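# Three arms upright an enclosure in its marked bay

## Task

Turn the enclosure so it rests upright on its base inside the marked bay, never letting it rotate quickly. The arms are fixed at these spots (metres) with these headings (degrees counter-clockwise from +x): arm1 at x=-0.98 y=+0.32 z=+0.32 heading +3; arm2 at x=-0.98 y=-0.32 z=+0.39 heading -3; arm3 at x=+0.86 y=+0.00 z=+0.68 heading -177. At the end every gripper must release it and the arms must back away; it only counts if the enclosure stays put without any robot supporting it.

## Robot and tools

Setup: three identical i2rt Big YAM arms, arm1, arm2 and arm3, each with six revolute joints, a two-finger gripper and a wrist camera that rides on top of the hand looking toward the fingertips when joints 1 and 6 are zero and the hand is level. Reach is roughly 1.0 m from the joint1 axis. Two fixed room cameras exist: cam_high and cam_low. Wrist cameras are arm1_cam_wrist, arm2_cam_wrist, arm3_cam_wrist.

Frame: a single scene frame with origin on the floor and +z up. The arm feet sit at the positions and headings given in the task. The hand point is midway between the fingertips; its z axis runs along the fingers and its y axis is the opening direction. Camera calibration lines (K, distortion, T_world_to_cam, pos_world) describe each camera in that frame and may be off by a couple of degrees and millimetres; wrist camera poses follow the reported joints.

execute_actions: argument actions is a list holding zero or one action object. The action maps robot names (arm1, arm2, arm3) to {"joints": {...}}, one separate sub-object per arm you want to command. Inside joints, each key is an absolute target, not an offset: joint1_rad, joint2_rad, joint3_rad, joint4_rad, joint5_rad, joint6_rad in radians, and gripper_m in metres as fingertip separation. Ranges and done-tolerances: joint1_rad -2.879..2.879 (±0.045), rotation about the foot, positive counter-clockwise seen from above, 0 points along the foot's heading; joint2_rad 0..3.141 (±0.14), shoulder, 0 has the upper arm pointing back and near level, increasing raises it and brings it forward; joint3_rad 0..3.019 (±0.09), elbow, 0 folded, positive opens; joint4_rad -1.692..1.57 (±0.055), hand pitch, positive tilts fingers up; joint5_rad -1.57..1.57 (±0.03), sideways hand swing, positive toward the arm's right; joint6_rad -2.094..2.094 (±0.035), hand roll, positive clockwise viewed from behind the hand; gripper_m 0..0.093 (±0.003), grip force about 50-62 N per pad. Any joint or arm left out can keep driving to its previous target. All commanded motions begin together and may finish at different moments; an action lasts at most 15 s; joints move at different speeds so the hand may take a curved path. Unknown keys or out-of-range numbers reject the whole call with no motion. Optional cameras: list of camera names, or "all"; omitted/null means all, [] means none. An empty actions list just reports state and pictures.

wait: seconds from 0 to 10; nothing new is commanded and the simulation continues. zoom_image: camera name and region [x0, y0, x1, y1] in pixels of that camera's latest full image, top-left origin, at most 504 by 504. read_manual: returns licence texts only. finished_scene: pass the scene number; it is final and reports whether the goal held. Replying without any tool call ends everything.

Results: joint_positions give current joint readings; joint torques are raw drive outputs with per-arm offsets, friction and noise, so they are only a rough hint of load. joint_status tells how each commanded motion ended: reached, "off_target" (stopped short, may still push), "contact_stop" or "time_out" (target dropped and joint holds where it stopped, though a timed-out joint may keep a target within 0.375, 0.375, 0.113, 0.225, 0.075, 0.3 rad for joints 1-6 and keep pushing; on_its_own lists such joints), "not_followed" after a "joint command not followed" line (a self/inter-arm clearance check blocked the arm's targets, possibly with a cause line; the gripper part still runs, and the blocked targets may be retried on later actions). on_its_own covers anything not commanded this call; its "held at" value is the held target, not the position. To relieve a pushing joint, command its reported position. Very small target changes may not move a joint. A stop reported in a result cancels the remaining motion calls in that same reply. The pictures line names images in order.

Hazards: the arms do not halt on contact and can push hard. Never let two arms press hard against each other; that fails and ends the run, and a hard collision can too. The clearance check can be late and ignores fingers, gripper housings and wrist cameras; no state line reports arm-to-arm contact. Do not let any object leave the work area or reach the floor. Avoid drops, slips, slams and fast spinning of the enclosure. Objects may get an occasional brief push from outside. Holding loads heats motors: MOTOR HOT appears from 85 °C; at 100 °C an OVER-TEMPERATURE FAULT makes that whole arm and its gripper go limp until cooled, shown as "limit_stop_at_motor_heat" in joint_status; resend the target afterwards. Heat accrues even while you are thinking, since the robot holds its last command during your reply. Loaded joints left holding tend to sag. Finish by opening grippers and withdrawing all arms so the enclosure rests upright in the bay unaided.

Each tool is called by a JSON object that holds its "fn" and its "kwargs", one argument or row to a line.

## Session

{"fn": "execute_actions", "kwargs": {
  "actions": []
}}

Scene clock: 0.00 s.
Joint torques (N m, as the arm reports them, + toward a larger angle): no reading
Motor temperatures (°C, as the motors report them): arm1=[28 27 28 26 27 26] | arm2=[24 26 25 27 28 27] | arm3=[24 26 25 25 25 24]
arm1.joint_positions: joint1_rad=-0.132 joint2_rad=+0.533 joint3_rad=+1.357 joint4_rad=-1.131 joint5_rad=-0.189 joint6_rad=+0.413 gripper_m=+0.094
arm1.joint_status: not commanded
arm1.hand: x=-0.7639 y=+0.3286 z=+0.9127 quat_wxyz=(-0.572, -0.144, -0.788, -0.176) (m; scene frame)
arm2.joint_positions: joint1_rad=+0.204 joint2_rad=+0.600 joint3_rad=+1.404 joint4_rad=-1.397 joint5_rad=-0.239 joint6_rad=-0.419 gripper_m=+0.094
arm2.joint_status: not commanded
arm2.hand: x=-0.7752 y=-0.2536 z=+0.9319 quat_wxyz=(-0.473, +0.299, -0.827, -0.050) (m; scene frame)
arm3.joint_positions: joint1_rad=+0.143 joint2_rad=+0.558 joint3_rad=+1.341 joint4_rad=-1.347 joint5_rad=-0.167 joint6_rad=+0.265 gripper_m=+0.094
arm3.joint_status: not commanded
arm3.hand: x=+0.6582 y=-0.0623 z=+1.2103 quat_wxyz=(-0.185, -0.874, -0.005, +0.450) (m; scene frame)
pictures: arm1_cam_wrist, arm2_cam_wrist, arm3_cam_wrist, cam_high, cam_low
Images, in order (width x height): arm1_cam_wrist 504x504, arm2_cam_wrist 504x504, arm3_cam_wrist 504x504, cam_high 672x504, cam_low 672x504.

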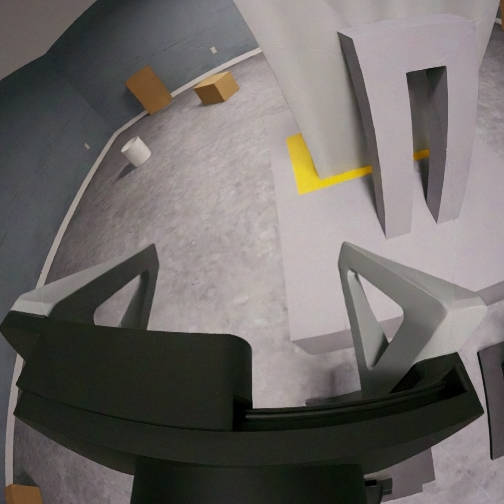

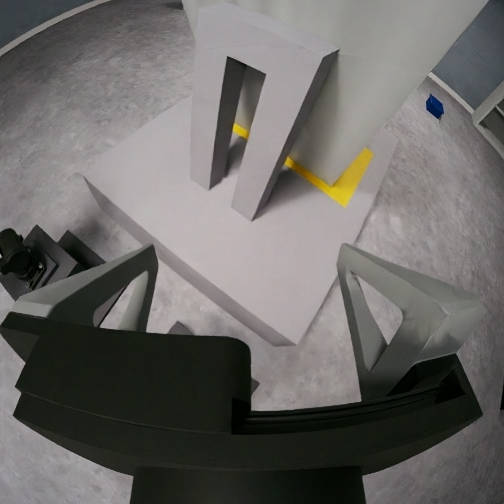

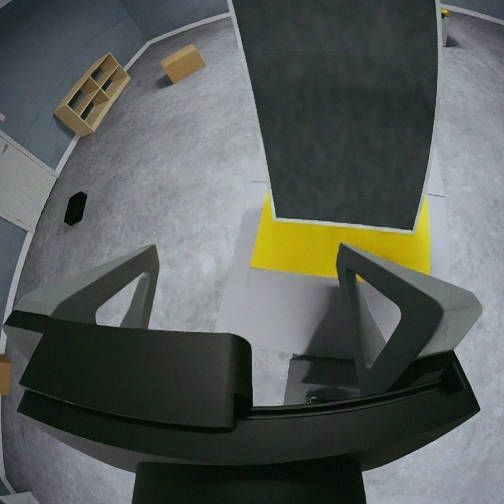

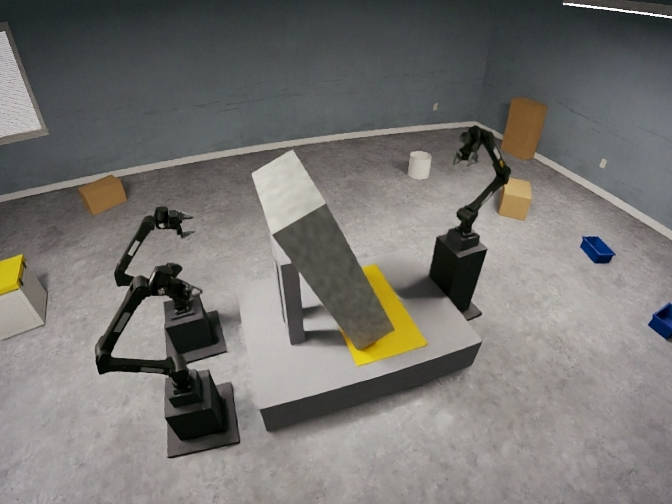

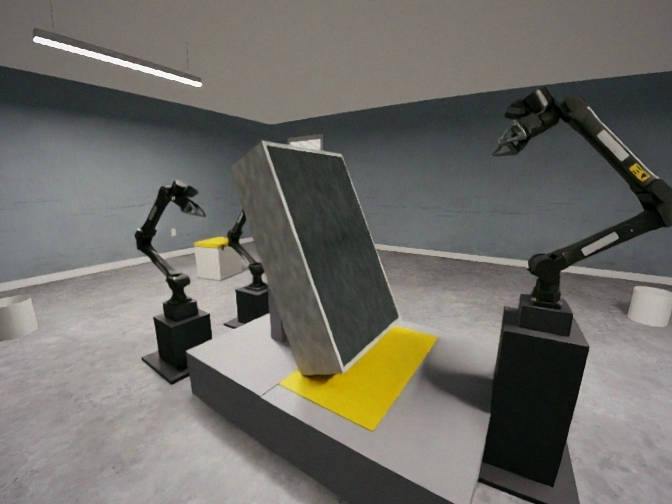

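{"fn": "execute_actions", "kwargs": {
  "actions": [
    {"arm1":{"joints":{"joint1_rad":-0.25,"joint2_rad":1.16,"joint3_rad":1.24,"joint4_rad":0.32,"joint5_rad":0,"joint6_rad":0,"gripper_m":0}},"arm2":{"joints":{"joint1_rad":0.25,"joint2_rad":1.16,"joint3_rad":1.06,"joint4_rad":0.5,"joint5_rad":0,"joint6_rad":0,"gripper_m":0}},"arm3":{"joints":{"joint1_rad":-0.05,"joint2_rad":1.99,"joint3_rad":1.85,"joint4_rad":0.24,"joint5_rad":0,"joint6_rad":0,"gripper_m":0}}}
  ],
  "cameras": ["cam_high","cam_low","arm1_cam_wrist"]
}}

Scene clock: 3.37 s.
Joint torques (N m, as the arm reports them, + toward a larger angle): arm1=[  1.02 -10.45  10.52   2.18   0.03   0.01] | arm2=[  0.17 -12.48  12.85   2.39   0.08   0.17] | arm3=[ -0.83 -18.84  10.01   2.2    0.05  -0.15]
Motor temperatures (°C, as the motors report them): arm1=[28 27 28 26 27 26] | arm2=[24 26 25 27 28 27] | arm3=[24 26 26 25 25 24]
arm1.joint_positions: joint1_rad=-0.241 joint2_rad=+1.153 joint3_rad=+1.219 joint4_rad=+0.303 joint5_rad=-0.003 joint6_rad=+0.012 gripper_m=+0.001
arm1.joint_status: all done
arm1.hand: x=-0.4565 y=+0.2120 z=+0.9456 quat_wxyz=(-0.825, -0.060, -0.558, +0.070) (m; scene frame)
arm2.joint_positions: joint1_rad=+0.245 joint2_rad=+1.172 joint3_rad=+1.031 joint4_rad=+0.480 joint5_rad=-0.002 joint6_rad=-0.009 gripper_m=+0.000
arm2.joint_status: all done
arm2.hand: x=-0.4419 y=-0.2192 z=+0.9217 quat_wxyz=(-0.810, +0.055, -0.579, -0.081) (m; scene frame)
arm3.joint_positions: joint1_rad=-0.042 joint2_rad=+2.002 joint3_rad=+1.821 joint4_rad=+0.221 joint5_rad=-0.002 joint6_rad=+0.016 gripper_m=+0.001
arm3.joint_status: all done
arm3.hand: x=-0.0011 y=-0.0011 z=+1.0666 quat_wxyz=(-0.012, -0.694, +0.007, +0.720) (m; scene frame)
pictures: arm1_cam_wrist, cam_high, cam_low
camera_calibration (this result's frames):
arm1_cam_wrist: T_world_to_cam=[[-0.197675, -0.97988, -0.0275492, 0.139641], [-0.230188, 0.0737178, -0.97035, 0.805342], [0.952858, -0.185472, -0.240129, 0.82451], [0, 0, 0, 1]] pos_world=[-0.572657, 0.230387, 0.983298]
Images, in order (width x height): arm1_cam_wrist 504x504, cam_high 672x504, cam_low 672x504.

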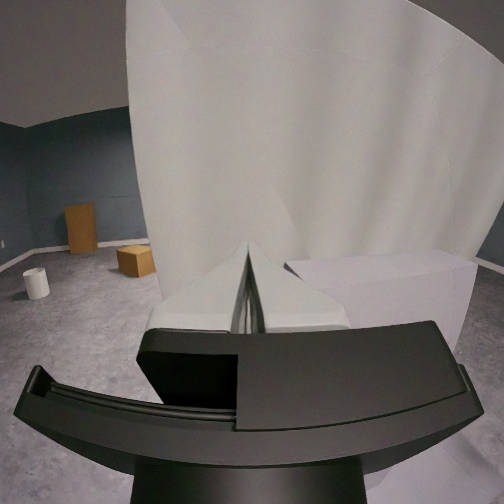

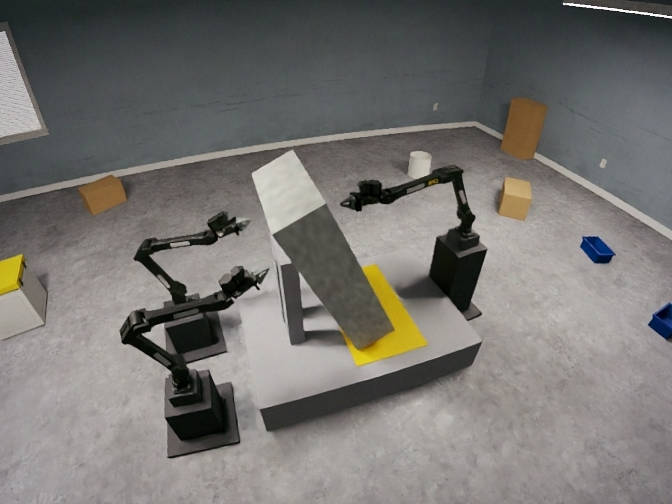

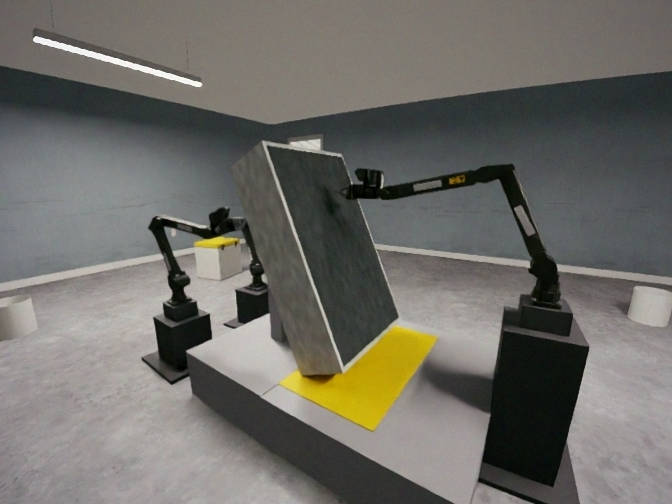

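{"fn": "execute_actions", "kwargs": {
  "actions": [
    {"arm1":{"joints":{"joint1_rad":-0.17,"joint2_rad":1.25,"joint3_rad":1.48,"joint4_rad":0.32}},"arm2":{"joints":{"joint1_rad":0.17,"joint2_rad":1.23,"joint3_rad":1.29,"joint4_rad":0.5}}}
  ],
  "cameras": []
}}

{"fn": "execute_actions", "kwargs": {
  "actions": [
    {"arm1":{"joints":{"joint2_rad":1.37,"joint3_rad":1.58}},"arm2":{"joints":{"joint2_rad":1.355,"joint3_rad":1.385}}}
  ],
  "cameras": []
}}

{"fn": "execute_actions", "kwargs": {
  "actions": [
    {"arm1":{"joints":{"joint2_rad":1.46,"joint3_rad":1.7,"joint4_rad":0.29}},"arm2":{"joints":{"joint2_rad":1.44,"joint3_rad":1.49,"joint4_rad":0.48}}}
  ],
  "cameras": ["cam_high","cam_low","arm1_cam_wrist","arm2_cam_wrist"]
}}

Scene clock: 5.07 s.
Joint torques (N m, as the arm reports them, + toward a larger angle): arm1=[  2.15 -12.11  11.52   1.93  -0.03   0.02] | arm2=[  0.03 -12.15  14.05   1.85   0.01   0.16] | arm3=[ -1.43 -17.08   9.87   2.3    0.12  -0.07]
Motor temperatures (°C, as the motors report them): arm1=[28 27 29 26 27 26] | arm2=[24 26 26 27 28 27] | arm3=[24 26 26 25 25 24]
arm1.joint_positions: joint1_rad=-0.174 joint2_rad=+1.243 joint3_rad=+1.442 joint4_rad=+0.308 joint5_rad=-0.001 joint6_rad=+0.012 gripper_m=+0.001
arm1.joint_status: all done
arm1.hand: x=-0.4389 y=+0.2450 z=+1.0338 quat_wxyz=(-0.864, -0.038, -0.501, +0.046) (m; scene frame)
arm2.joint_positions: joint1_rad=+0.166 joint2_rad=+1.231 joint3_rad=+1.245 joint4_rad=+0.486 joint5_rad=+0.000 joint6_rad=-0.009 gripper_m=+0.000
arm2.joint_status: all done
arm2.hand: x=-0.4239 y=-0.2620 z=+1.0203 quat_wxyz=(-0.856, +0.027, -0.514, -0.051) (m; scene frame)
arm3.joint_positions: joint1_rad=-0.042 joint2_rad=+2.002 joint3_rad=+1.821 joint4_rad=+0.221 joint5_rad=-0.002 joint6_rad=+0.016 gripper_m=+0.001
arm3.joint_status: not commanded
arm3.hand: x=-0.0011 y=-0.0011 z=+1.0666 quat_wxyz=(-0.012, -0.694, +0.007, +0.720) (m; scene frame)
pictures: none
No camera images: the call's "cameras" was empty. Leave "cameras" out to get every camera's image.

Scene clock: 6.03 s.
Joint torques (N m, as the arm reports them, + toward a larger angle): arm1=[  2.54 -14.46  11.     2.01  -0.06   0.01] | arm2=[  0.12 -14.6   14.49   1.88   0.02   0.17] | arm3=[ -0.08 -18.17   9.96   2.16   0.08  -0.16]
Motor temperatures (°C, as the motors report them): arm1=[28 27 29 26 27 26] | arm2=[24 26 26 27 28 27] | arm3=[24 26 26 25 25 24]
arm1.joint_positions: joint1_rad=-0.174 joint2_rad=+1.370 joint3_rad=+1.545 joint4_rad=+0.310 joint5_rad=-0.001 joint6_rad=+0.012 gripper_m=+0.001
arm1.joint_status: all done
arm1.hand: x=-0.3864 y=+0.2385 z=+1.0250 quat_wxyz=(-0.858, -0.039, -0.510, +0.046) (m; scene frame)
arm2.joint_positions: joint1_rad=+0.166 joint2_rad=+1.359 joint3_rad=+1.336 joint4_rad=+0.486 joint5_rad=+0.000 joint6_rad=-0.009 gripper_m=+0.000
arm2.joint_status: all done
arm2.hand: x=-0.3715 y=-0.2555 z=+1.0027 quat_wxyz=(-0.847, +0.028, -0.529, -0.050) (m; scene frame)
arm3.joint_positions: joint1_rad=-0.042 joint2_rad=+2.002 joint3_rad=+1.821 joint4_rad=+0.221 joint5_rad=-0.002 joint6_rad=+0.016 gripper_m=+0.001
arm3.joint_status: not commanded
arm3.hand: x=-0.0011 y=-0.0011 z=+1.0666 quat_wxyz=(-0.012, -0.694, +0.007, +0.720) (m; scene frame)
pictures: none
No camera images: the call's "cameras" was empty. Leave "cameras" out to get every camera's image.

Scene clock: 7.07 s.
Joint torques (N m, as the arm reports them, + toward a larger angle): arm1=[  2.15 -15.24  11.85   1.16  -0.06   0.03] | arm2=[  0.06 -12.58  17.26   1.22   0.03   0.16] | arm3=[  0.09 -17.98   9.74   2.11   0.1   -0.1 ]
Motor temperatures (°C, as the motors report them): arm1=[28 27 29 26 27 26] | arm2=[24 26 27 27 28 27] | arm3=[24 26 26 25 25 24]
arm1.joint_positions: joint1_rad=-0.174 joint2_rad=+1.445 joint3_rad=+1.655 joint4_rad=+0.300 joint5_rad=-0.001 joint6_rad=+0.012 gripper_m=+0.001
arm1.joint_status: all done
arm1.hand: x=-0.3634 y=+0.2355 z=+1.0431 quat_wxyz=(-0.864, -0.038, -0.499, +0.046) (m; scene frame)
arm2.joint_positions: joint1_rad=+0.167 joint2_rad=+1.407 joint3_rad=+1.406 joint4_rad=+0.486 joint5_rad=-0.001 joint6_rad=-0.008 gripper_m=+0.000
arm2.joint_status: all done
arm2.hand: x=-0.3556 y=-0.2534 z=+1.0161 quat_wxyz=(-0.852, +0.028, -0.520, -0.051) (m; scene frame)
arm3.joint_positions: joint1_rad=-0.042 joint2_rad=+2.002 joint3_rad=+1.821 joint4_rad=+0.221 joint5_rad=-0.002 joint6_rad=+0.016 gripper_m=+0.001
arm3.joint_status: not commanded
arm3.hand: x=-0.0011 y=-0.0011 z=+1.0666 quat_wxyz=(-0.012, -0.694, +0.007, +0.720) (m; scene frame)
pictures: arm1_cam_wrist, arm2_cam_wrist, cam_high, cam_low
camera_calibration (this result's frames):
arm1_cam_wrist: T_world_to_cam=[[-0.130909, -0.990996, -0.0281045, 0.211196], [-0.0964162, 0.0409403, -0.994499, 1.0012], [0.986695, -0.127479, -0.100907, 0.616918], [0, 0, 0, 1]] pos_world=[-0.484531, 0.246949, 1.06388]
arm2_cam_wrist: T_world_to_cam=[[0.117516, -0.992936, -0.0163977, -0.19262], [-0.162739, -0.00296634, -0.986665, 0.945057], [0.979646, 0.118618, -0.161938, 0.666404], [0, 0, 0, 1]] pos_world=[-0.476406, -0.267503, 1.03721]
Images, in order (width x height): arm1_cam_wrist 504x504, arm2_cam_wrist 504x504, cam_high 672x504, cam_low 672x504.

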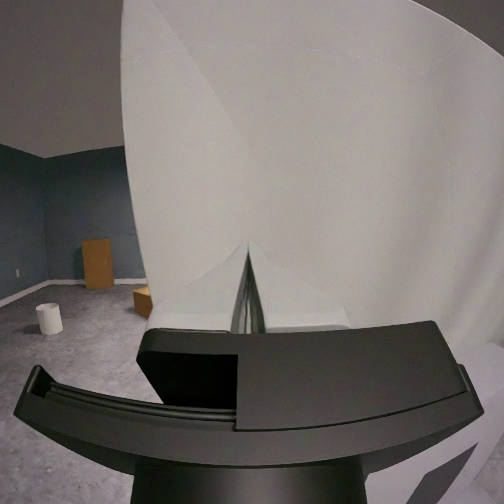

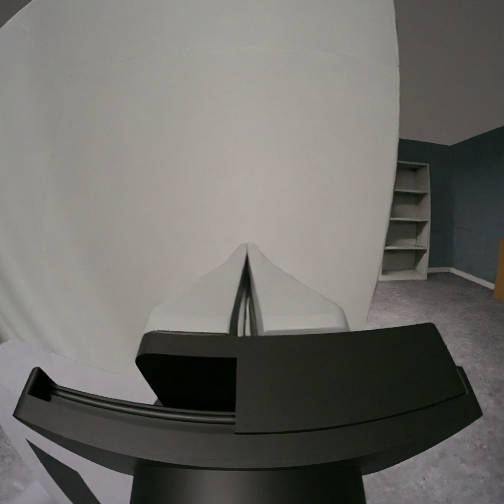

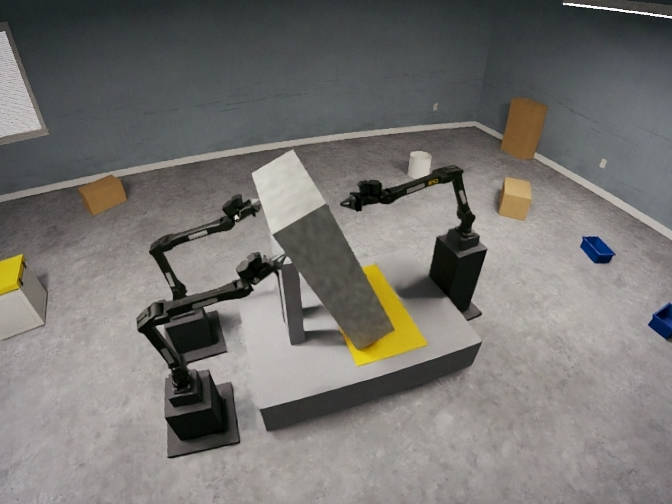

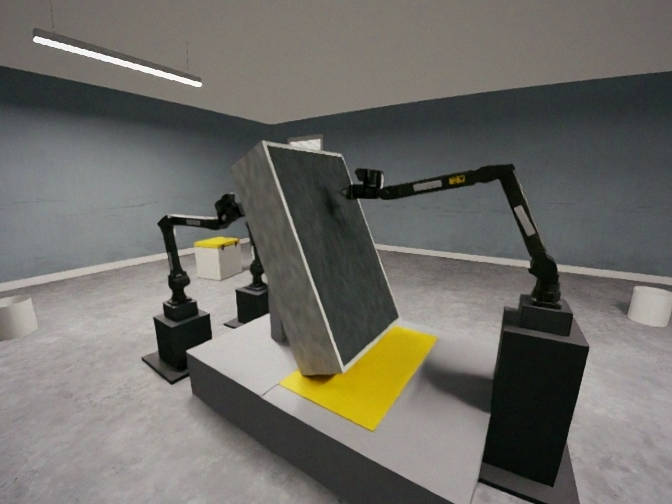

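{"fn": "execute_actions", "kwargs": {
  "actions": [
    {"arm1":{"joints":{"joint2_rad":1.54,"joint3_rad":1.8,"joint4_rad":0.26}},"arm2":{"joints":{"joint2_rad":1.5,"joint3_rad":1.57,"joint4_rad":0.45}}}
  ],
  "cameras": []
}}

{"fn": "execute_actions", "kwargs": {
  "actions": [
    {"arm1":{"joints":{"joint2_rad":1.61,"joint3_rad":1.89,"joint4_rad":0.23}},"arm2":{"joints":{"joint2_rad":1.56,"joint3_rad":1.65,"joint4_rad":0.43}}}
  ],
  "cameras": []
}}

{"fn": "execute_actions", "kwargs": {
  "actions": [
    {"arm1":{"joints":{"joint2_rad":1.68,"joint3_rad":1.98,"joint4_rad":0.2}},"arm2":{"joints":{"joint2_rad":1.62,"joint3_rad":1.73,"joint4_rad":0.41}}}
  ],
  "cameras": ["cam_low"]
}}

Scene clock: 8.87 s.
Joint torques (N m, as the arm reports them, + toward a larger angle): arm1=[  2.08 -16.36  11.71   1.39  -0.06   0.02] | arm2=[  0.18 -13.6   16.54   0.86  -0.28   0.17] | arm3=[ -0.13 -17.68   9.83   2.2    0.07  -0.14]
Motor temperatures (°C, as the motors report them): arm1=[28 27 30 26 27 27] | arm2=[24 26 27 27 28 27] | arm3=[24 27 27 25 25 24]
arm1.joint_positions: joint1_rad=-0.174 joint2_rad=+1.526 joint3_rad=+1.755 joint4_rad=+0.269 joint5_rad=-0.001 joint6_rad=+0.011 gripper_m=+0.001
arm1.joint_status: all done
arm1.hand: x=-0.3332 y=+0.2317 z=+1.0459 quat_wxyz=(-0.862, -0.038, -0.504, +0.046) (m; scene frame)
arm2.joint_positions: joint1_rad=+0.166 joint2_rad=+1.468 joint3_rad=+1.492 joint4_rad=+0.465 joint5_rad=+0.006 joint6_rad=-0.008 gripper_m=+0.000
arm2.joint_status: all done
arm2.hand: x=-0.3326 y=-0.2524 z=+1.0254 quat_wxyz=(-0.853, +0.025, -0.518, -0.049) (m; scene frame)
arm3.joint_positions: joint1_rad=-0.042 joint2_rad=+2.002 joint3_rad=+1.821 joint4_rad=+0.221 joint5_rad=-0.002 joint6_rad=+0.016 gripper_m=+0.001
arm3.joint_status: not commanded
arm3.hand: x=-0.0011 y=-0.0011 z=+1.0666 quat_wxyz=(-0.012, -0.694, +0.007, +0.720) (m; scene frame)
pictures: none
No camera images: the call's "cameras" was empty. Leave "cameras" out to get every camera's image.

Scene clock: 10.00 s.
Joint torques (N m, as the arm reports them, + toward a larger angle): arm1=[  1.95 -17.47  11.92   1.17  -0.03  -0.01] | arm2=[ -0.01 -15.02  15.55   0.85  -0.06   0.16] | arm3=[  0.08 -18.05   9.82   2.46   0.04  -0.19]
Motor temperatures (°C, as the motors report them): arm1=[28 27 30 26 27 27] | arm2=[24 26 28 27 28 27] | arm3=[24 27 27 25 25 24]
arm1.joint_positions: joint1_rad=-0.174 joint2_rad=+1.593 joint3_rad=+1.845 joint4_rad=+0.240 joint5_rad=-0.002 joint6_rad=+0.011 gripper_m=+0.001
arm1.joint_status: all done
arm1.hand: x=-0.3091 y=+0.2287 z=+1.0485 quat_wxyz=(-0.860, -0.038, -0.507, +0.046) (m; scene frame)
arm2.joint_positions: joint1_rad=+0.164 joint2_rad=+1.536 joint3_rad=+1.586 joint4_rad=+0.444 joint5_rad=+0.001 joint6_rad=-0.008 gripper_m=+0.000
arm2.joint_status: all done
arm2.hand: x=-0.3075 y=-0.2497 z=+1.0332 quat_wxyz=(-0.855, +0.026, -0.516, -0.050) (m; scene frame)
arm3.joint_positions: joint1_rad=-0.042 joint2_rad=+2.002 joint3_rad=+1.821 joint4_rad=+0.221 joint5_rad=-0.002 joint6_rad=+0.016 gripper_m=+0.001
arm3.joint_status: not commanded
arm3.hand: x=-0.0011 y=-0.0011 z=+1.0666 quat_wxyz=(-0.012, -0.694, +0.007, +0.720) (m; scene frame)
pictures: none
No camera images: the call's "cameras" was empty. Leave "cameras" out to get every camera's image.

Scene clock: 10.87 s.
Joint torques (N m, as the arm reports them, + toward a larger angle): arm1=[  2.18 -19.18  11.7    1.35  -0.04   0.01] | arm2=[  0.45 -15.43  15.54   0.8   -0.11   0.16] | arm3=[ -0.32 -16.24  10.02   2.32   0.1   -0.13]
Motor temperatures (°C, as the motors report them): arm1=[28 27 30 26 27 27] | arm2=[24 26 28 27 28 27] | arm3=[24 27 27 25 25 24]
arm1.joint_positions: joint1_rad=-0.174 joint2_rad=+1.662 joint3_rad=+1.935 joint4_rad=+0.210 joint5_rad=-0.002 joint6_rad=+0.011 gripper_m=+0.001
arm1.joint_status: all done
arm1.hand: x=-0.2843 y=+0.2256 z=+1.0482 quat_wxyz=(-0.857, -0.038, -0.511, +0.046) (m; scene frame)
arm2.joint_positions: joint1_rad=+0.164 joint2_rad=+1.591 joint3_rad=+1.666 joint4_rad=+0.425 joint5_rad=+0.002 joint6_rad=-0.008 gripper_m=+0.000
arm2.joint_status: all done
arm2.hand: x=-0.2878 y=-0.2477 z=+1.0399 quat_wxyz=(-0.856, +0.025, -0.514, -0.049) (m; scene frame)
arm3.joint_positions: joint1_rad=-0.042 joint2_rad=+1.996 joint3_rad=+1.820 joint4_rad=+0.222 joint5_rad=-0.002 joint6_rad=+0.016 gripper_m=+0.001
arm3.joint_status: not commanded
arm3.hand: x=+0.0006 y=-0.0010 z=+1.0718 quat_wxyz=(-0.012, -0.691, +0.007, +0.722) (m; scene frame)
pictures: cam_low
Images, in order (width x height): cam_low 672x504.

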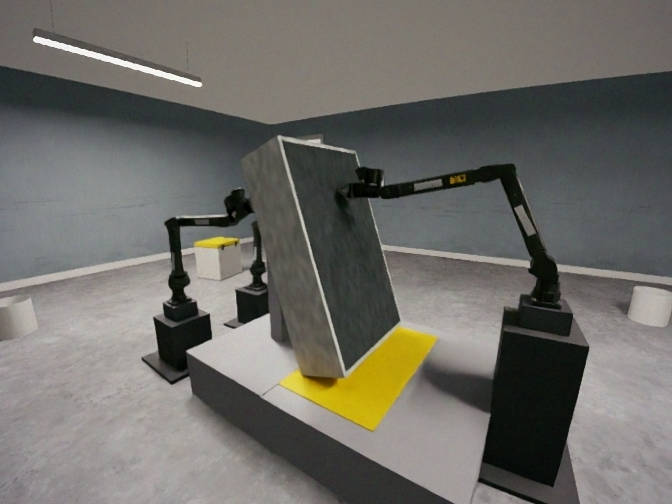

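{"fn": "execute_actions", "kwargs": {
  "actions": [
    {"arm1":{"joints":{"joint2_rad":1.76,"joint3_rad":2.09,"joint4_rad":0.17}},"arm2":{"joints":{"joint2_rad":1.7,"joint3_rad":1.83,"joint4_rad":0.39}},"arm3":{"joints":{"joint2_rad":1.92,"joint3_rad":1.74,"joint4_rad":0.28}}}
  ],
  "cameras": []
}}

{"fn": "execute_actions", "kwargs": {
  "actions": [
    {"arm1":{"joints":{"joint2_rad":1.84,"joint3_rad":2.21,"joint4_rad":0.13}},"arm2":{"joints":{"joint2_rad":1.77,"joint3_rad":1.93,"joint4_rad":0.36}},"arm3":{"joints":{"joint2_rad":1.85,"joint3_rad":1.64,"joint4_rad":0.31}}}
  ],
  "cameras": []
}}

{"fn": "execute_actions", "kwargs": {
  "actions": [
    {"arm1":{"joints":{"joint2_rad":1.93,"joint3_rad":2.36,"joint4_rad":0.09}},"arm2":{"joints":{"joint2_rad":1.85,"joint3_rad":2.05,"joint4_rad":0.33}},"arm3":{"joints":{"joint2_rad":1.79,"joint3_rad":1.555,"joint4_rad":0.33}}}
  ],
  "cameras": ["cam_low","arm3_cam_wrist"]
}}

Scene clock: 12.40 s.
Joint torques (N m, as the arm reports them, + toward a larger angle): arm1=[  2.29 -19.73  11.71   1.26  -0.01   0.01] | arm2=[  0.4  -18.9   14.93   1.05  -0.07   0.16] | arm3=[ -0.27 -16.22   7.69   1.89   0.03  -0.16]
Motor temperatures (°C, as the motors report them): arm1=[28 27 30 26 27 27] | arm2=[24 26 29 27 28 27] | arm3=[24 27 27 25 25 24]
arm1.joint_positions: joint1_rad=-0.174 joint2_rad=+1.742 joint3_rad=+2.043 joint4_rad=+0.179 joint5_rad=-0.002 joint6_rad=+0.011 gripper_m=+0.001
arm1.joint_status: all done
arm1.hand: x=-0.2581 y=+0.2223 z=+1.0492 quat_wxyz=(-0.857, -0.038, -0.512, +0.046) (m; scene frame)
arm2.joint_positions: joint1_rad=+0.164 joint2_rad=+1.692 joint3_rad=+1.773 joint4_rad=+0.400 joint5_rad=+0.001 joint6_rad=-0.008 gripper_m=+0.000
arm2.joint_status: all done
arm2.hand: x=-0.2486 y=-0.2431 z=+1.0283 quat_wxyz=(-0.851, +0.026, -0.522, -0.049) (m; scene frame)
arm3.joint_positions: joint1_rad=-0.042 joint2_rad=+1.920 joint3_rad=+1.745 joint4_rad=+0.262 joint5_rad=-0.002 joint6_rad=+0.016 gripper_m=+0.001
arm3.joint_status: all done
arm3.hand: x=+0.0258 y=-0.0006 z=+1.0977 quat_wxyz=(-0.012, -0.677, +0.007, +0.736) (m; scene frame)
pictures: none
No camera images: the call's "cameras" was empty. Leave "cameras" out to get every camera's image.

Scene clock: 13.43 s.
Joint torques (N m, as the arm reports them, + toward a larger angle): arm1=[  2.01 -20.9   11.61   1.2   -0.04   0.02] | arm2=[  0.24 -20.04  15.43   1.07  -0.08   0.17] | arm3=[  0.24 -14.73   7.86   2.11   0.01  -0.17]
Motor temperatures (°C, as the motors report them): arm1=[28 27 30 26 27 27] | arm2=[24 26 29 27 28 27] | arm3=[24 27 27 25 25 24]
arm1.joint_positions: joint1_rad=-0.174 joint2_rad=+1.819 joint3_rad=+2.163 joint4_rad=+0.140 joint5_rad=-0.002 joint6_rad=+0.011 gripper_m=+0.001
arm1.joint_status: all done
arm1.hand: x=-0.2364 y=+0.2195 z=+1.0544 quat_wxyz=(-0.858, -0.038, -0.511, +0.046) (m; scene frame)
arm2.joint_positions: joint1_rad=+0.164 joint2_rad=+1.757 joint3_rad=+1.867 joint4_rad=+0.370 joint5_rad=+0.002 joint6_rad=-0.008 gripper_m=+0.000
arm2.joint_status: all done
arm2.hand: x=-0.2259 y=-0.2405 z=+1.0306 quat_wxyz=(-0.851, +0.026, -0.522, -0.049) (m; scene frame)
arm3.joint_positions: joint1_rad=-0.042 joint2_rad=+1.839 joint3_rad=+1.641 joint4_rad=+0.293 joint5_rad=-0.002 joint6_rad=+0.015 gripper_m=+0.001
arm3.joint_status: all done
arm3.hand: x=+0.0550 y=-0.0003 z=+1.1053 quat_wxyz=(-0.012, -0.674, +0.006, +0.739) (m; scene frame)
pictures: none
No camera images: the call's "cameras" was empty. Leave "cameras" out to get every camera's image.

Scene clock: 14.53 s.
Joint torques (N m, as the arm reports them, + toward a larger angle): arm1=[  2.08 -22.76  11.43   1.24  -0.03   0.02] | arm2=[  0.55 -20.68  15.55   1.07  -0.1    0.16] | arm3=[ -0.05 -12.97   8.5    2.04   0.11  -0.11]
Motor temperatures (°C, as the motors report them): arm1=[28 27 31 26 27 27] | arm2=[24 26 29 27 28 27] | arm3=[24 27 27 25 25 24]
arm1.joint_positions: joint1_rad=-0.174 joint2_rad=+1.911 joint3_rad=+2.315 joint4_rad=+0.100 joint5_rad=-0.002 joint6_rad=+0.011 gripper_m=+0.001
arm1.joint_status: all done
arm1.hand: x=-0.2164 y=+0.2169 z=+1.0650 quat_wxyz=(-0.863, -0.038, -0.502, +0.046) (m; scene frame)
arm2.joint_positions: joint1_rad=+0.164 joint2_rad=+1.835 joint3_rad=+1.987 joint4_rad=+0.341 joint5_rad=+0.002 joint6_rad=-0.008 gripper_m=+0.000
arm2.joint_status: all done
arm2.hand: x=-0.2018 y=-0.2376 z=+1.0369 quat_wxyz=(-0.854, +0.026, -0.517, -0.049) (m; scene frame)
arm3.joint_positions: joint1_rad=-0.042 joint2_rad=+1.767 joint3_rad=+1.549 joint4_rad=+0.316 joint5_rad=-0.002 joint6_rad=+0.015 gripper_m=+0.001
arm3.joint_status: all done
arm3.hand: x=+0.0821 y=-0.0001 z=+1.1102 quat_wxyz=(-0.012, -0.673, +0.006, +0.740) (m; scene frame)
pictures: arm3_cam_wrist, cam_low
camera_calibration (this result's frames):
arm3_cam_wrist: T_world_to_cam=[[-0.0085072, 0.999776, -0.0193559, 0.0193873], [0.495394, -0.0126005, -0.868577, 0.929089], [-0.868627, -0.016978, -0.495176, 0.748616], [0, 0, 0, 1]] pos_world=[0.190167, 0.00503404, 1.17806]
Images, in order (width x height): arm3_cam_wrist 504x504, cam_low 672x504.

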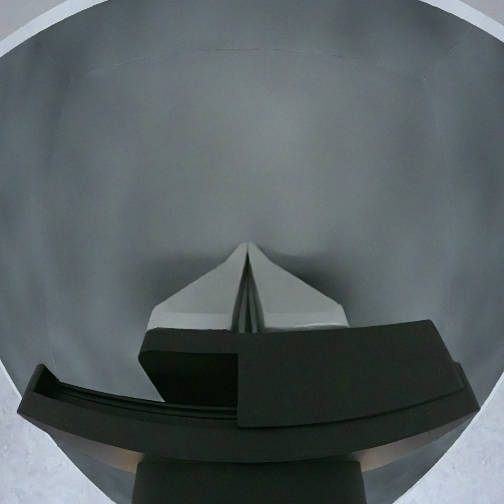

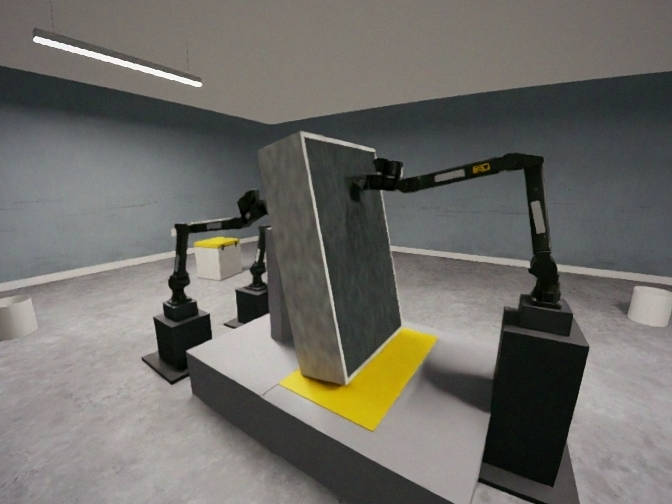

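{"fn": "execute_actions", "kwargs": {
  "actions": [
    {"arm1":{"joints":{"joint2_rad":2.04,"joint3_rad":2.5}},"arm2":{"joints":{"joint2_rad":1.92,"joint3_rad":2.15,"joint4_rad":0.3}},"arm3":{"joints":{"joint2_rad":1.74,"joint3_rad":1.48,"joint4_rad":0.35}}}
  ],
  "cameras": []
}}

{"fn": "execute_actions", "kwargs": {
  "actions": [
    {"arm3":{"joints":{"joint2_rad":1.69,"joint3_rad":1.41}}}
  ],
  "cameras": ["cam_low","arm2_cam_wrist"]
}}

Scene clock: 15.93 s.
Joint torques (N m, as the arm reports them, + toward a larger angle): arm1=[  1.8  -24.43  11.23   1.3   -0.02   0.01] | arm2=[  0.23 -21.54  15.42   1.04  -0.09   0.17] | arm3=[ -0.14 -10.05   9.32   1.76   0.18  -0.06]
Motor temperatures (°C, as the motors report them): arm1=[28 27 31 26 27 27] | arm2=[24 26 29 27 28 27] | arm3=[24 27 27 25 25 24]
arm1.joint_positions: joint1_rad=-0.174 joint2_rad=+2.023 joint3_rad=+2.456 joint4_rad=+0.100 joint5_rad=-0.002 joint6_rad=+0.011 gripper_m=+0.001
arm1.joint_status: all done
arm1.hand: x=-0.1879 y=+0.2134 z=+1.0575 quat_wxyz=(-0.870, -0.037, -0.490, +0.047) (m; scene frame)
arm2.joint_positions: joint1_rad=+0.164 joint2_rad=+1.907 joint3_rad=+2.087 joint4_rad=+0.310 joint5_rad=+0.002 joint6_rad=-0.008 gripper_m=+0.000
arm2.joint_status: all done
arm2.hand: x=-0.1790 y=-0.2349 z=+1.0341 quat_wxyz=(-0.854, +0.026, -0.518, -0.049) (m; scene frame)
arm3.joint_positions: joint1_rad=-0.042 joint2_rad=+1.705 joint3_rad=+1.457 joint4_rad=+0.340 joint5_rad=-0.004 joint6_rad=+0.015 gripper_m=+0.001
arm3.joint_status: all done
arm3.hand: x=+0.1070 y=-0.0004 z=+1.1049 quat_wxyz=(-0.013, -0.675, +0.006, +0.738) (m; scene frame)
pictures: none
No camera images: the call's "cameras" was empty. Leave "cameras" out to get every camera's image.

Scene clock: 17.00 s.
Joint torques (N m, as the arm reports them, + toward a larger angle): arm1=[  2.29 -24.49  11.23   1.2   -0.02   0.01] | arm2=[  0.52 -21.56  15.42   1.06  -0.1    0.17] | arm3=[ -0.21 -10.29   9.71   2.02   0.33  -0.14]
Motor temperatures (°C, as the motors report them): arm1=[28 27 31 26 27 27] | arm2=[24 27 29 27 28 27] | arm3=[24 27 28 25 25 24]
arm1.joint_positions: joint1_rad=-0.174 joint2_rad=+2.023 joint3_rad=+2.456 joint4_rad=+0.100 joint5_rad=-0.002 joint6_rad=+0.011 gripper_m=+0.001
arm1.joint_status: not commanded
arm1.hand: x=-0.1879 y=+0.2134 z=+1.0575 quat_wxyz=(-0.870, -0.037, -0.490, +0.047) (m; scene frame)
arm2.joint_positions: joint1_rad=+0.164 joint2_rad=+1.907 joint3_rad=+2.087 joint4_rad=+0.310 joint5_rad=+0.002 joint6_rad=-0.008 gripper_m=+0.000
arm2.joint_status: not commanded
arm2.hand: x=-0.1790 y=-0.2349 z=+1.0341 quat_wxyz=(-0.854, +0.026, -0.518, -0.049) (m; scene frame)
arm3.joint_positions: joint1_rad=-0.042 joint2_rad=+1.643 joint3_rad=+1.377 joint4_rad=+0.340 joint5_rad=-0.008 joint6_rad=+0.015 gripper_m=+0.001
arm3.joint_status: all done
arm3.hand: x=+0.1313 y=-0.0010 z=+1.1011 quat_wxyz=(-0.014, -0.681, +0.004, +0.732) (m; scene frame)
pictures: arm2_cam_wrist, cam_low
camera_calibration (this result's frames):
arm2_cam_wrist: T_world_to_cam=[[0.112564, -0.993485, -0.0177912, -0.194264], [-0.158861, -0.000318863, -0.987301, 0.993651], [0.980863, 0.113961, -0.157862, 0.489067], [0, 0, 0, 1]] pos_world=[-0.299989, -0.248416, 1.05478]
Images, in order (width x height): arm2_cam_wrist 504x504, cam_low 672x504.

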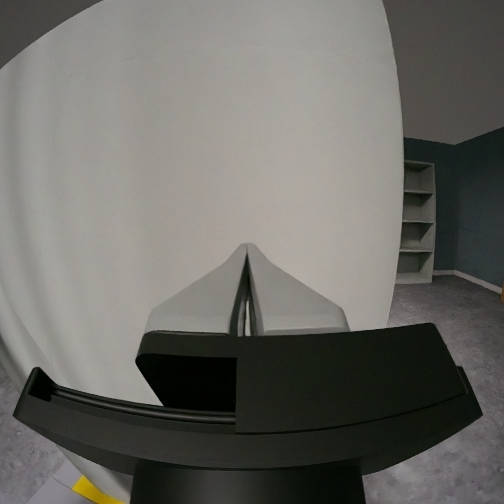

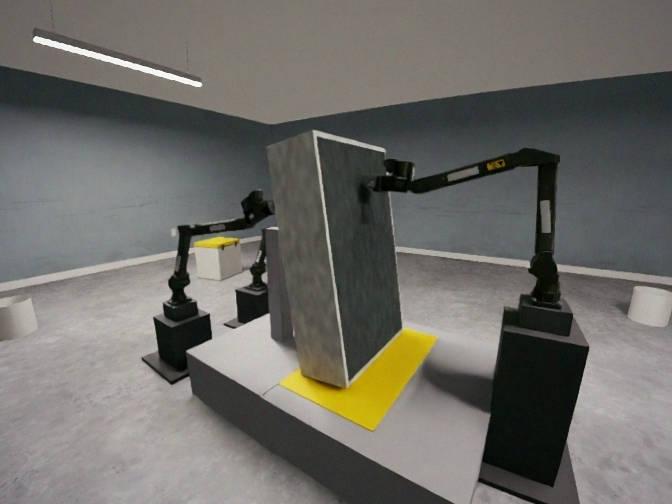

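Following arm3. Keep lowering.

{"fn": "execute_actions", "kwargs": {
  "actions": [
    {"arm1":{"joints":{"joint2_rad":1.25,"joint3_rad":1.48,"joint4_rad":0.32}},"arm2":{"joints":{"joint2_rad":1.23,"joint3_rad":1.29,"joint4_rad":0.5}},"arm3":{"joints":{"joint2_rad":1.64,"joint3_rad":1.35}}}
  ],
  "cameras": []
}}

{"fn": "execute_actions", "kwargs": {
  "actions": [
    {"arm3":{"joints":{"joint2_rad":1.59,"joint3_rad":1.29,"joint4_rad":0.38}}}
  ],
  "cameras": []
}}

{"fn": "execute_actions", "kwargs": {
  "actions": [
    {"arm3":{"joints":{"joint2_rad":1.54,"joint3_rad":1.23}}}
  ],
  "cameras": []
}}

{"fn": "execute_actions", "kwargs": {
  "actions": [
    {"arm3":{"joints":{"joint2_rad":1.49,"joint3_rad":1.18}}}
  ],
  "cameras": []
}}

{"fn": "execute_actions", "kwargs": {
  "actions": [
    {"arm3":{"joints":{"joint2_rad":1.44,"joint3_rad":1.13}}}
  ],
  "cameras": []
}}

{"fn": "execute_actions", "kwargs": {
  "actions": [
    {"arm3":{"joints":{"joint2_rad":1.39,"joint3_rad":1.08}}}
  ],
  "cameras": ["cam_low"]
}}

Scene clock: 19.77 s.
Joint torques (N m, as the arm reports them, + toward a larger angle): arm1=[  1.82 -12.31   9.8    1.36  -0.02   0.02] | arm2=[  0.24 -13.61  11.05   1.46  -0.09   0.16] | arm3=[-0.83 -8.42 10.33  1.88  0.38 -0.12]
Motor temperatures (°C, as the motors report them): arm1=[28 27 31 26 27 27] | arm2=[24 27 29 27 28 27] | arm3=[24 27 28 25 25 24]
arm1.joint_positions: joint1_rad=-0.174 joint2_rad=+1.250 joint3_rad=+1.462 joint4_rad=+0.321 joint5_rad=-0.002 joint6_rad=+0.011 gripper_m=+0.001
arm1.joint_status: all done
arm1.hand: x=-0.4411 y=+0.2453 z=+1.0452 quat_wxyz=(-0.870, -0.037, -0.489, +0.047) (m; scene frame)
arm2.joint_positions: joint1_rad=+0.164 joint2_rad=+1.241 joint3_rad=+1.282 joint4_rad=+0.498 joint5_rad=+0.002 joint6_rad=-0.008 gripper_m=+0.000
arm2.joint_status: all done
arm2.hand: x=-0.4250 y=-0.2638 z=+1.0398 quat_wxyz=(-0.866, +0.024, -0.497, -0.050) (m; scene frame)
arm3.joint_positions: joint1_rad=-0.041 joint2_rad=+1.587 joint3_rad=+1.308 joint4_rad=+0.340 joint5_rad=-0.009 joint6_rad=+0.015 gripper_m=+0.001
arm3.joint_status: all done
arm3.hand: x=+0.1535 y=-0.0018 z=+1.0978 quat_wxyz=(-0.015, -0.686, +0.003, +0.727) (m; scene frame)
pictures: none
No camera images: the call's "cameras" was empty. Leave "cameras" out to get every camera's image.

Scene clock: 20.67 s.
Joint torques (N m, as the arm reports them, + toward a larger angle): arm1=[  2.13 -12.73  10.04   1.49   0.     0.  ] | arm2=[  0.21 -13.4   11.01   1.47  -0.1    0.16] | arm3=[-0.4  -7.38 11.07  2.36  0.39 -0.14]
Motor temperatures (°C, as the motors report them): arm1=[28 27 31 26 27 27] | arm2=[24 27 29 27 28 27] | arm3=[24 27 28 25 25 24]
arm1.joint_positions: joint1_rad=-0.174 joint2_rad=+1.250 joint3_rad=+1.462 joint4_rad=+0.321 joint5_rad=-0.002 joint6_rad=+0.011 gripper_m=+0.001
arm1.joint_status: not commanded
arm1.hand: x=-0.4411 y=+0.2453 z=+1.0452 quat_wxyz=(-0.870, -0.037, -0.489, +0.047) (m; scene frame)
arm2.joint_positions: joint1_rad=+0.164 joint2_rad=+1.241 joint3_rad=+1.282 joint4_rad=+0.498 joint5_rad=+0.002 joint6_rad=-0.008 gripper_m=+0.000
arm2.joint_status: not commanded
arm2.hand: x=-0.4250 y=-0.2638 z=+1.0398 quat_wxyz=(-0.866, +0.024, -0.497, -0.050) (m; scene frame)
arm3.joint_positions: joint1_rad=-0.039 joint2_rad=+1.531 joint3_rad=+1.235 joint4_rad=+0.352 joint5_rad=-0.010 joint6_rad=+0.015 gripper_m=+0.001
arm3.joint_status: all done
arm3.hand: x=+0.1765 y=-0.0029 z=+1.0935 quat_wxyz=(-0.016, -0.689, +0.003, +0.725) (m; scene frame)
pictures: none
No camera images: the call's "cameras" was empty. Leave "cameras" out to get every camera's image.

Scene clock: 21.60 s.
Joint torques (N m, as the arm reports them, + toward a larger angle): arm1=[  2.23 -12.61   9.99   1.47   0.     0.04] | arm2=[  0.08 -13.54  11.05   1.51  -0.1    0.15] | arm3=[-1.39 -5.62 11.85  2.62  0.5  -0.2 ]
Motor temperatures (°C, as the motors report them): arm1=[28 27 31 26 27 27] | arm2=[24 27 29 27 28 27] | arm3=[24 27 28 25 25 24]
arm1.joint_positions: joint1_rad=-0.174 joint2_rad=+1.250 joint3_rad=+1.462 joint4_rad=+0.321 joint5_rad=-0.002 joint6_rad=+0.011 gripper_m=+0.001
arm1.joint_status: not commanded
arm1.hand: x=-0.4411 y=+0.2453 z=+1.0452 quat_wxyz=(-0.870, -0.037, -0.489, +0.047) (m; scene frame)
arm2.joint_positions: joint1_rad=+0.164 joint2_rad=+1.241 joint3_rad=+1.282 joint4_rad=+0.498 joint5_rad=+0.002 joint6_rad=-0.008 gripper_m=+0.000
arm2.joint_status: not commanded
arm2.hand: x=-0.4250 y=-0.2638 z=+1.0398 quat_wxyz=(-0.866, +0.024, -0.497, -0.050) (m; scene frame)
arm3.joint_positions: joint1_rad=-0.038 joint2_rad=+1.472 joint3_rad=+1.162 joint4_rad=+0.352 joint5_rad=-0.011 joint6_rad=+0.015 gripper_m=+0.001
arm3.joint_status: all done
arm3.hand: x=+0.2008 y=-0.0037 z=+1.0881 quat_wxyz=(-0.017, -0.693, +0.002, +0.721) (m; scene frame)
pictures: none
No camera images: the call's "cameras" was empty. Leave "cameras" out to get every camera's image.

Scene clock: 22.53 s.
Joint torques (N m, as the arm reports them, + toward a larger angle): arm1=[  1.66 -12.13   9.81   1.47  -0.03   0.  ] | arm2=[  0.22 -13.38  11.05   1.43  -0.1    0.16] | arm3=[-1.68 -5.32 12.53  2.78  0.59 -0.12]
Motor temperatures (°C, as the motors report them): arm1=[28 27 31 26 27 27] | arm2=[24 27 29 27 28 27] | arm3=[24 27 28 25 25 24]
arm1.joint_positions: joint1_rad=-0.174 joint2_rad=+1.250 joint3_rad=+1.462 joint4_rad=+0.321 joint5_rad=-0.002 joint6_rad=+0.011 gripper_m=+0.001
arm1.joint_status: not commanded
arm1.hand: x=-0.4411 y=+0.2453 z=+1.0452 quat_wxyz=(-0.870, -0.037, -0.489, +0.047) (m; scene frame)
arm2.joint_positions: joint1_rad=+0.164 joint2_rad=+1.241 joint3_rad=+1.282 joint4_rad=+0.498 joint5_rad=+0.002 joint6_rad=-0.008 gripper_m=+0.000
arm2.joint_status: not commanded
arm2.hand: x=-0.4250 y=-0.2638 z=+1.0398 quat_wxyz=(-0.866, +0.024, -0.497, -0.050) (m; scene frame)
arm3.joint_positions: joint1_rad=-0.037 joint2_rad=+1.420 joint3_rad=+1.101 joint4_rad=+0.352 joint5_rad=-0.012 joint6_rad=+0.015 gripper_m=+0.001
arm3.joint_status: all done
arm3.hand: x=+0.2215 y=-0.0045 z=+1.0837 quat_wxyz=(-0.018, -0.697, +0.001, +0.717) (m; scene frame)
pictures: none
No camera images: the call's "cameras" was empty. Leave "cameras" out to get every camera's image.

Scene clock: 23.47 s.
Joint torques (N m, as the arm reports them, + toward a larger angle): arm1=[  2.17 -12.23   9.88   1.52  -0.03   0.  ] | arm2=[  0.25 -13.61  11.06   1.46  -0.1    0.16] | arm3=[-1.31 -3.78 13.45  2.8   0.59 -0.12]
Motor temperatures (°C, as the motors report them): arm1=[28 27 31 26 27 27] | arm2=[24 27 29 27 28 27] | arm3=[24 27 29 25 25 24]
arm1.joint_positions: joint1_rad=-0.174 joint2_rad=+1.250 joint3_rad=+1.462 joint4_rad=+0.321 joint5_rad=-0.002 joint6_rad=+0.011 gripper_m=+0.001
arm1.joint_status: not commanded
arm1.hand: x=-0.4411 y=+0.2453 z=+1.0452 quat_wxyz=(-0.870, -0.037, -0.489, +0.047) (m; scene frame)
arm2.joint_positions: joint1_rad=+0.164 joint2_rad=+1.241 joint3_rad=+1.282 joint4_rad=+0.498 joint5_rad=+0.002 joint6_rad=-0.008 gripper_m=+0.000
arm2.joint_status: not commanded
arm2.hand: x=-0.4250 y=-0.2638 z=+1.0398 quat_wxyz=(-0.866, +0.024, -0.497, -0.050) (m; scene frame)
arm3.joint_positions: joint1_rad=-0.035 joint2_rad=+1.365 joint3_rad=+1.037 joint4_rad=+0.347 joint5_rad=-0.013 joint6_rad=+0.015 gripper_m=+0.001
arm3.joint_status: joint3_rad off_target (ended at +1.038, target +1.130); the others done
arm3.hand: x=+0.2439 y=-0.0055 z=+1.0774 quat_wxyz=(-0.019, -0.701, +0.000, +0.713) (m; scene frame)
pictures: none
No camera images: the call's "cameras" was empty. Leave "cameras" out to get every camera's image.

Scene clock: 24.50 s.
Joint torques (N m, as the arm reports them, + toward a larger angle): arm1=[  1.82 -12.44   9.87   1.46  -0.04   0.01] | arm2=[  0.25 -13.33  11.04   1.53  -0.09   0.16] | arm3=[-1.6  -4.14 12.88  2.62  0.58 -0.12]
Motor temperatures (°C, as the motors report them): arm1=[28 27 31 26 27 27] | arm2=[24 27 29 27 28 27] | arm3=[24 27 29 25 25 24]
arm1.joint_positions: joint1_rad=-0.174 joint2_rad=+1.250 joint3_rad=+1.462 joint4_rad=+0.321 joint5_rad=-0.002 joint6_rad=+0.011 gripper_m=+0.001
arm1.joint_status: not commanded
arm1.hand: x=-0.4411 y=+0.2453 z=+1.0452 quat_wxyz=(-0.870, -0.037, -0.489, +0.047) (m; scene frame)
arm2.joint_positions: joint1_rad=+0.164 joint2_rad=+1.241 joint3_rad=+1.282 joint4_rad=+0.498 joint5_rad=+0.002 joint6_rad=-0.008 gripper_m=+0.000
arm2.joint_status: not commanded
arm2.hand: x=-0.4250 y=-0.2638 z=+1.0398 quat_wxyz=(-0.866, +0.024, -0.497, -0.050) (m; scene frame)
arm3.joint_positions: joint1_rad=-0.034 joint2_rad=+1.330 joint3_rad=+0.996 joint4_rad=+0.352 joint5_rad=-0.013 joint6_rad=+0.015 gripper_m=+0.001
arm3.joint_status: all done
arm3.hand: x=+0.2581 y=-0.0056 z=+1.0745 quat_wxyz=(-0.019, -0.702, +0.000, +0.712) (m; scene frame)
pictures: cam_low
Images, in order (width x height): cam_low 672x504.

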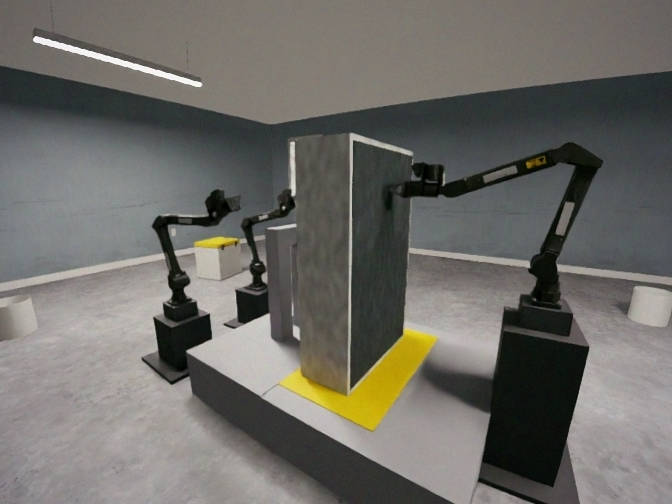

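It's down.

{"fn": "execute_actions", "kwargs": {
  "actions": [
    {"arm1":{"joints":{"joint2_rad":0.6}},"arm2":{"joints":{"joint2_rad":0.6}},"arm3":{"joints":{"joint2_rad":0.6}}}
  ],
  "cameras": ["cam_high"]
}}

{"fn": "finished_scene", "kwargs": {
  "scene": 1
}}

Scene clock: 26.70 s.
Joint torques (N m, as the arm reports them, + toward a larger angle): arm1=[ 2.02  3.04  6.08  0.51 -0.04  0.02] | arm2=[ 0.15 -0.41  7.67  0.36 -0.1   0.17] | arm3=[-1.2   1.22  7.83  0.47  0.08 -0.16]
Motor temperatures (°C, as the motors report them): arm1=[28 27 31 26 27 27] | arm2=[24 27 29 27 28 27] | arm3=[24 26 29 25 25 24]
arm1.joint_positions: joint1_rad=-0.174 joint2_rad=+0.607 joint3_rad=+1.470 joint4_rad=+0.324 joint5_rad=-0.002 joint6_rad=+0.011 gripper_m=+0.001
arm1.joint_status: all done
arm1.hand: x=-0.9020 y=+0.3011 z=+1.2433 quat_wxyz=(-0.981, -0.017, -0.184, +0.055) (m; scene frame)
arm2.joint_positions: joint1_rad=+0.164 joint2_rad=+0.604 joint3_rad=+1.290 joint4_rad=+0.503 joint5_rad=+0.002 joint6_rad=-0.008 gripper_m=+0.000
arm2.joint_status: all done
arm2.hand: x=-0.8399 y=-0.3155 z=+1.2628 quat_wxyz=(-0.979, +0.005, -0.194, -0.054) (m; scene frame)
arm3.joint_positions: joint1_rad=-0.037 joint2_rad=+0.604 joint3_rad=+1.060 joint4_rad=+0.382 joint5_rad=-0.002 joint6_rad=+0.015 gripper_m=+0.001
arm3.joint_status: all done
arm3.hand: x=+0.6045 y=+0.0053 z=+1.4339 quat_wxyz=(-0.015, -0.360, +0.005, +0.933) (m; scene frame)
pictures: cam_high
Images, in order (width x height): cam_high 672x504.

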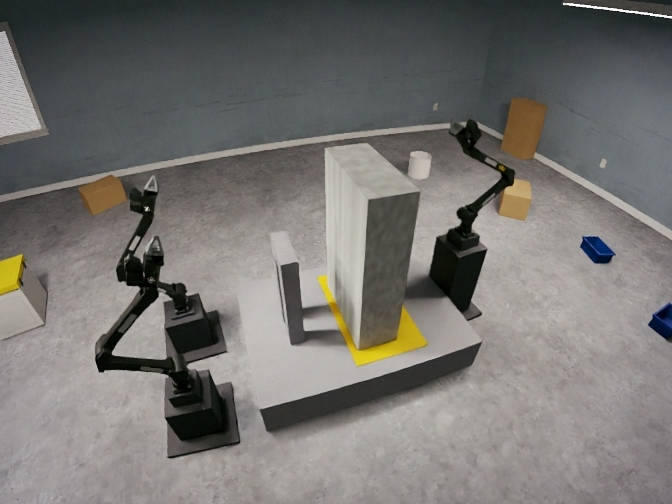

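The scene is finished: the task was done.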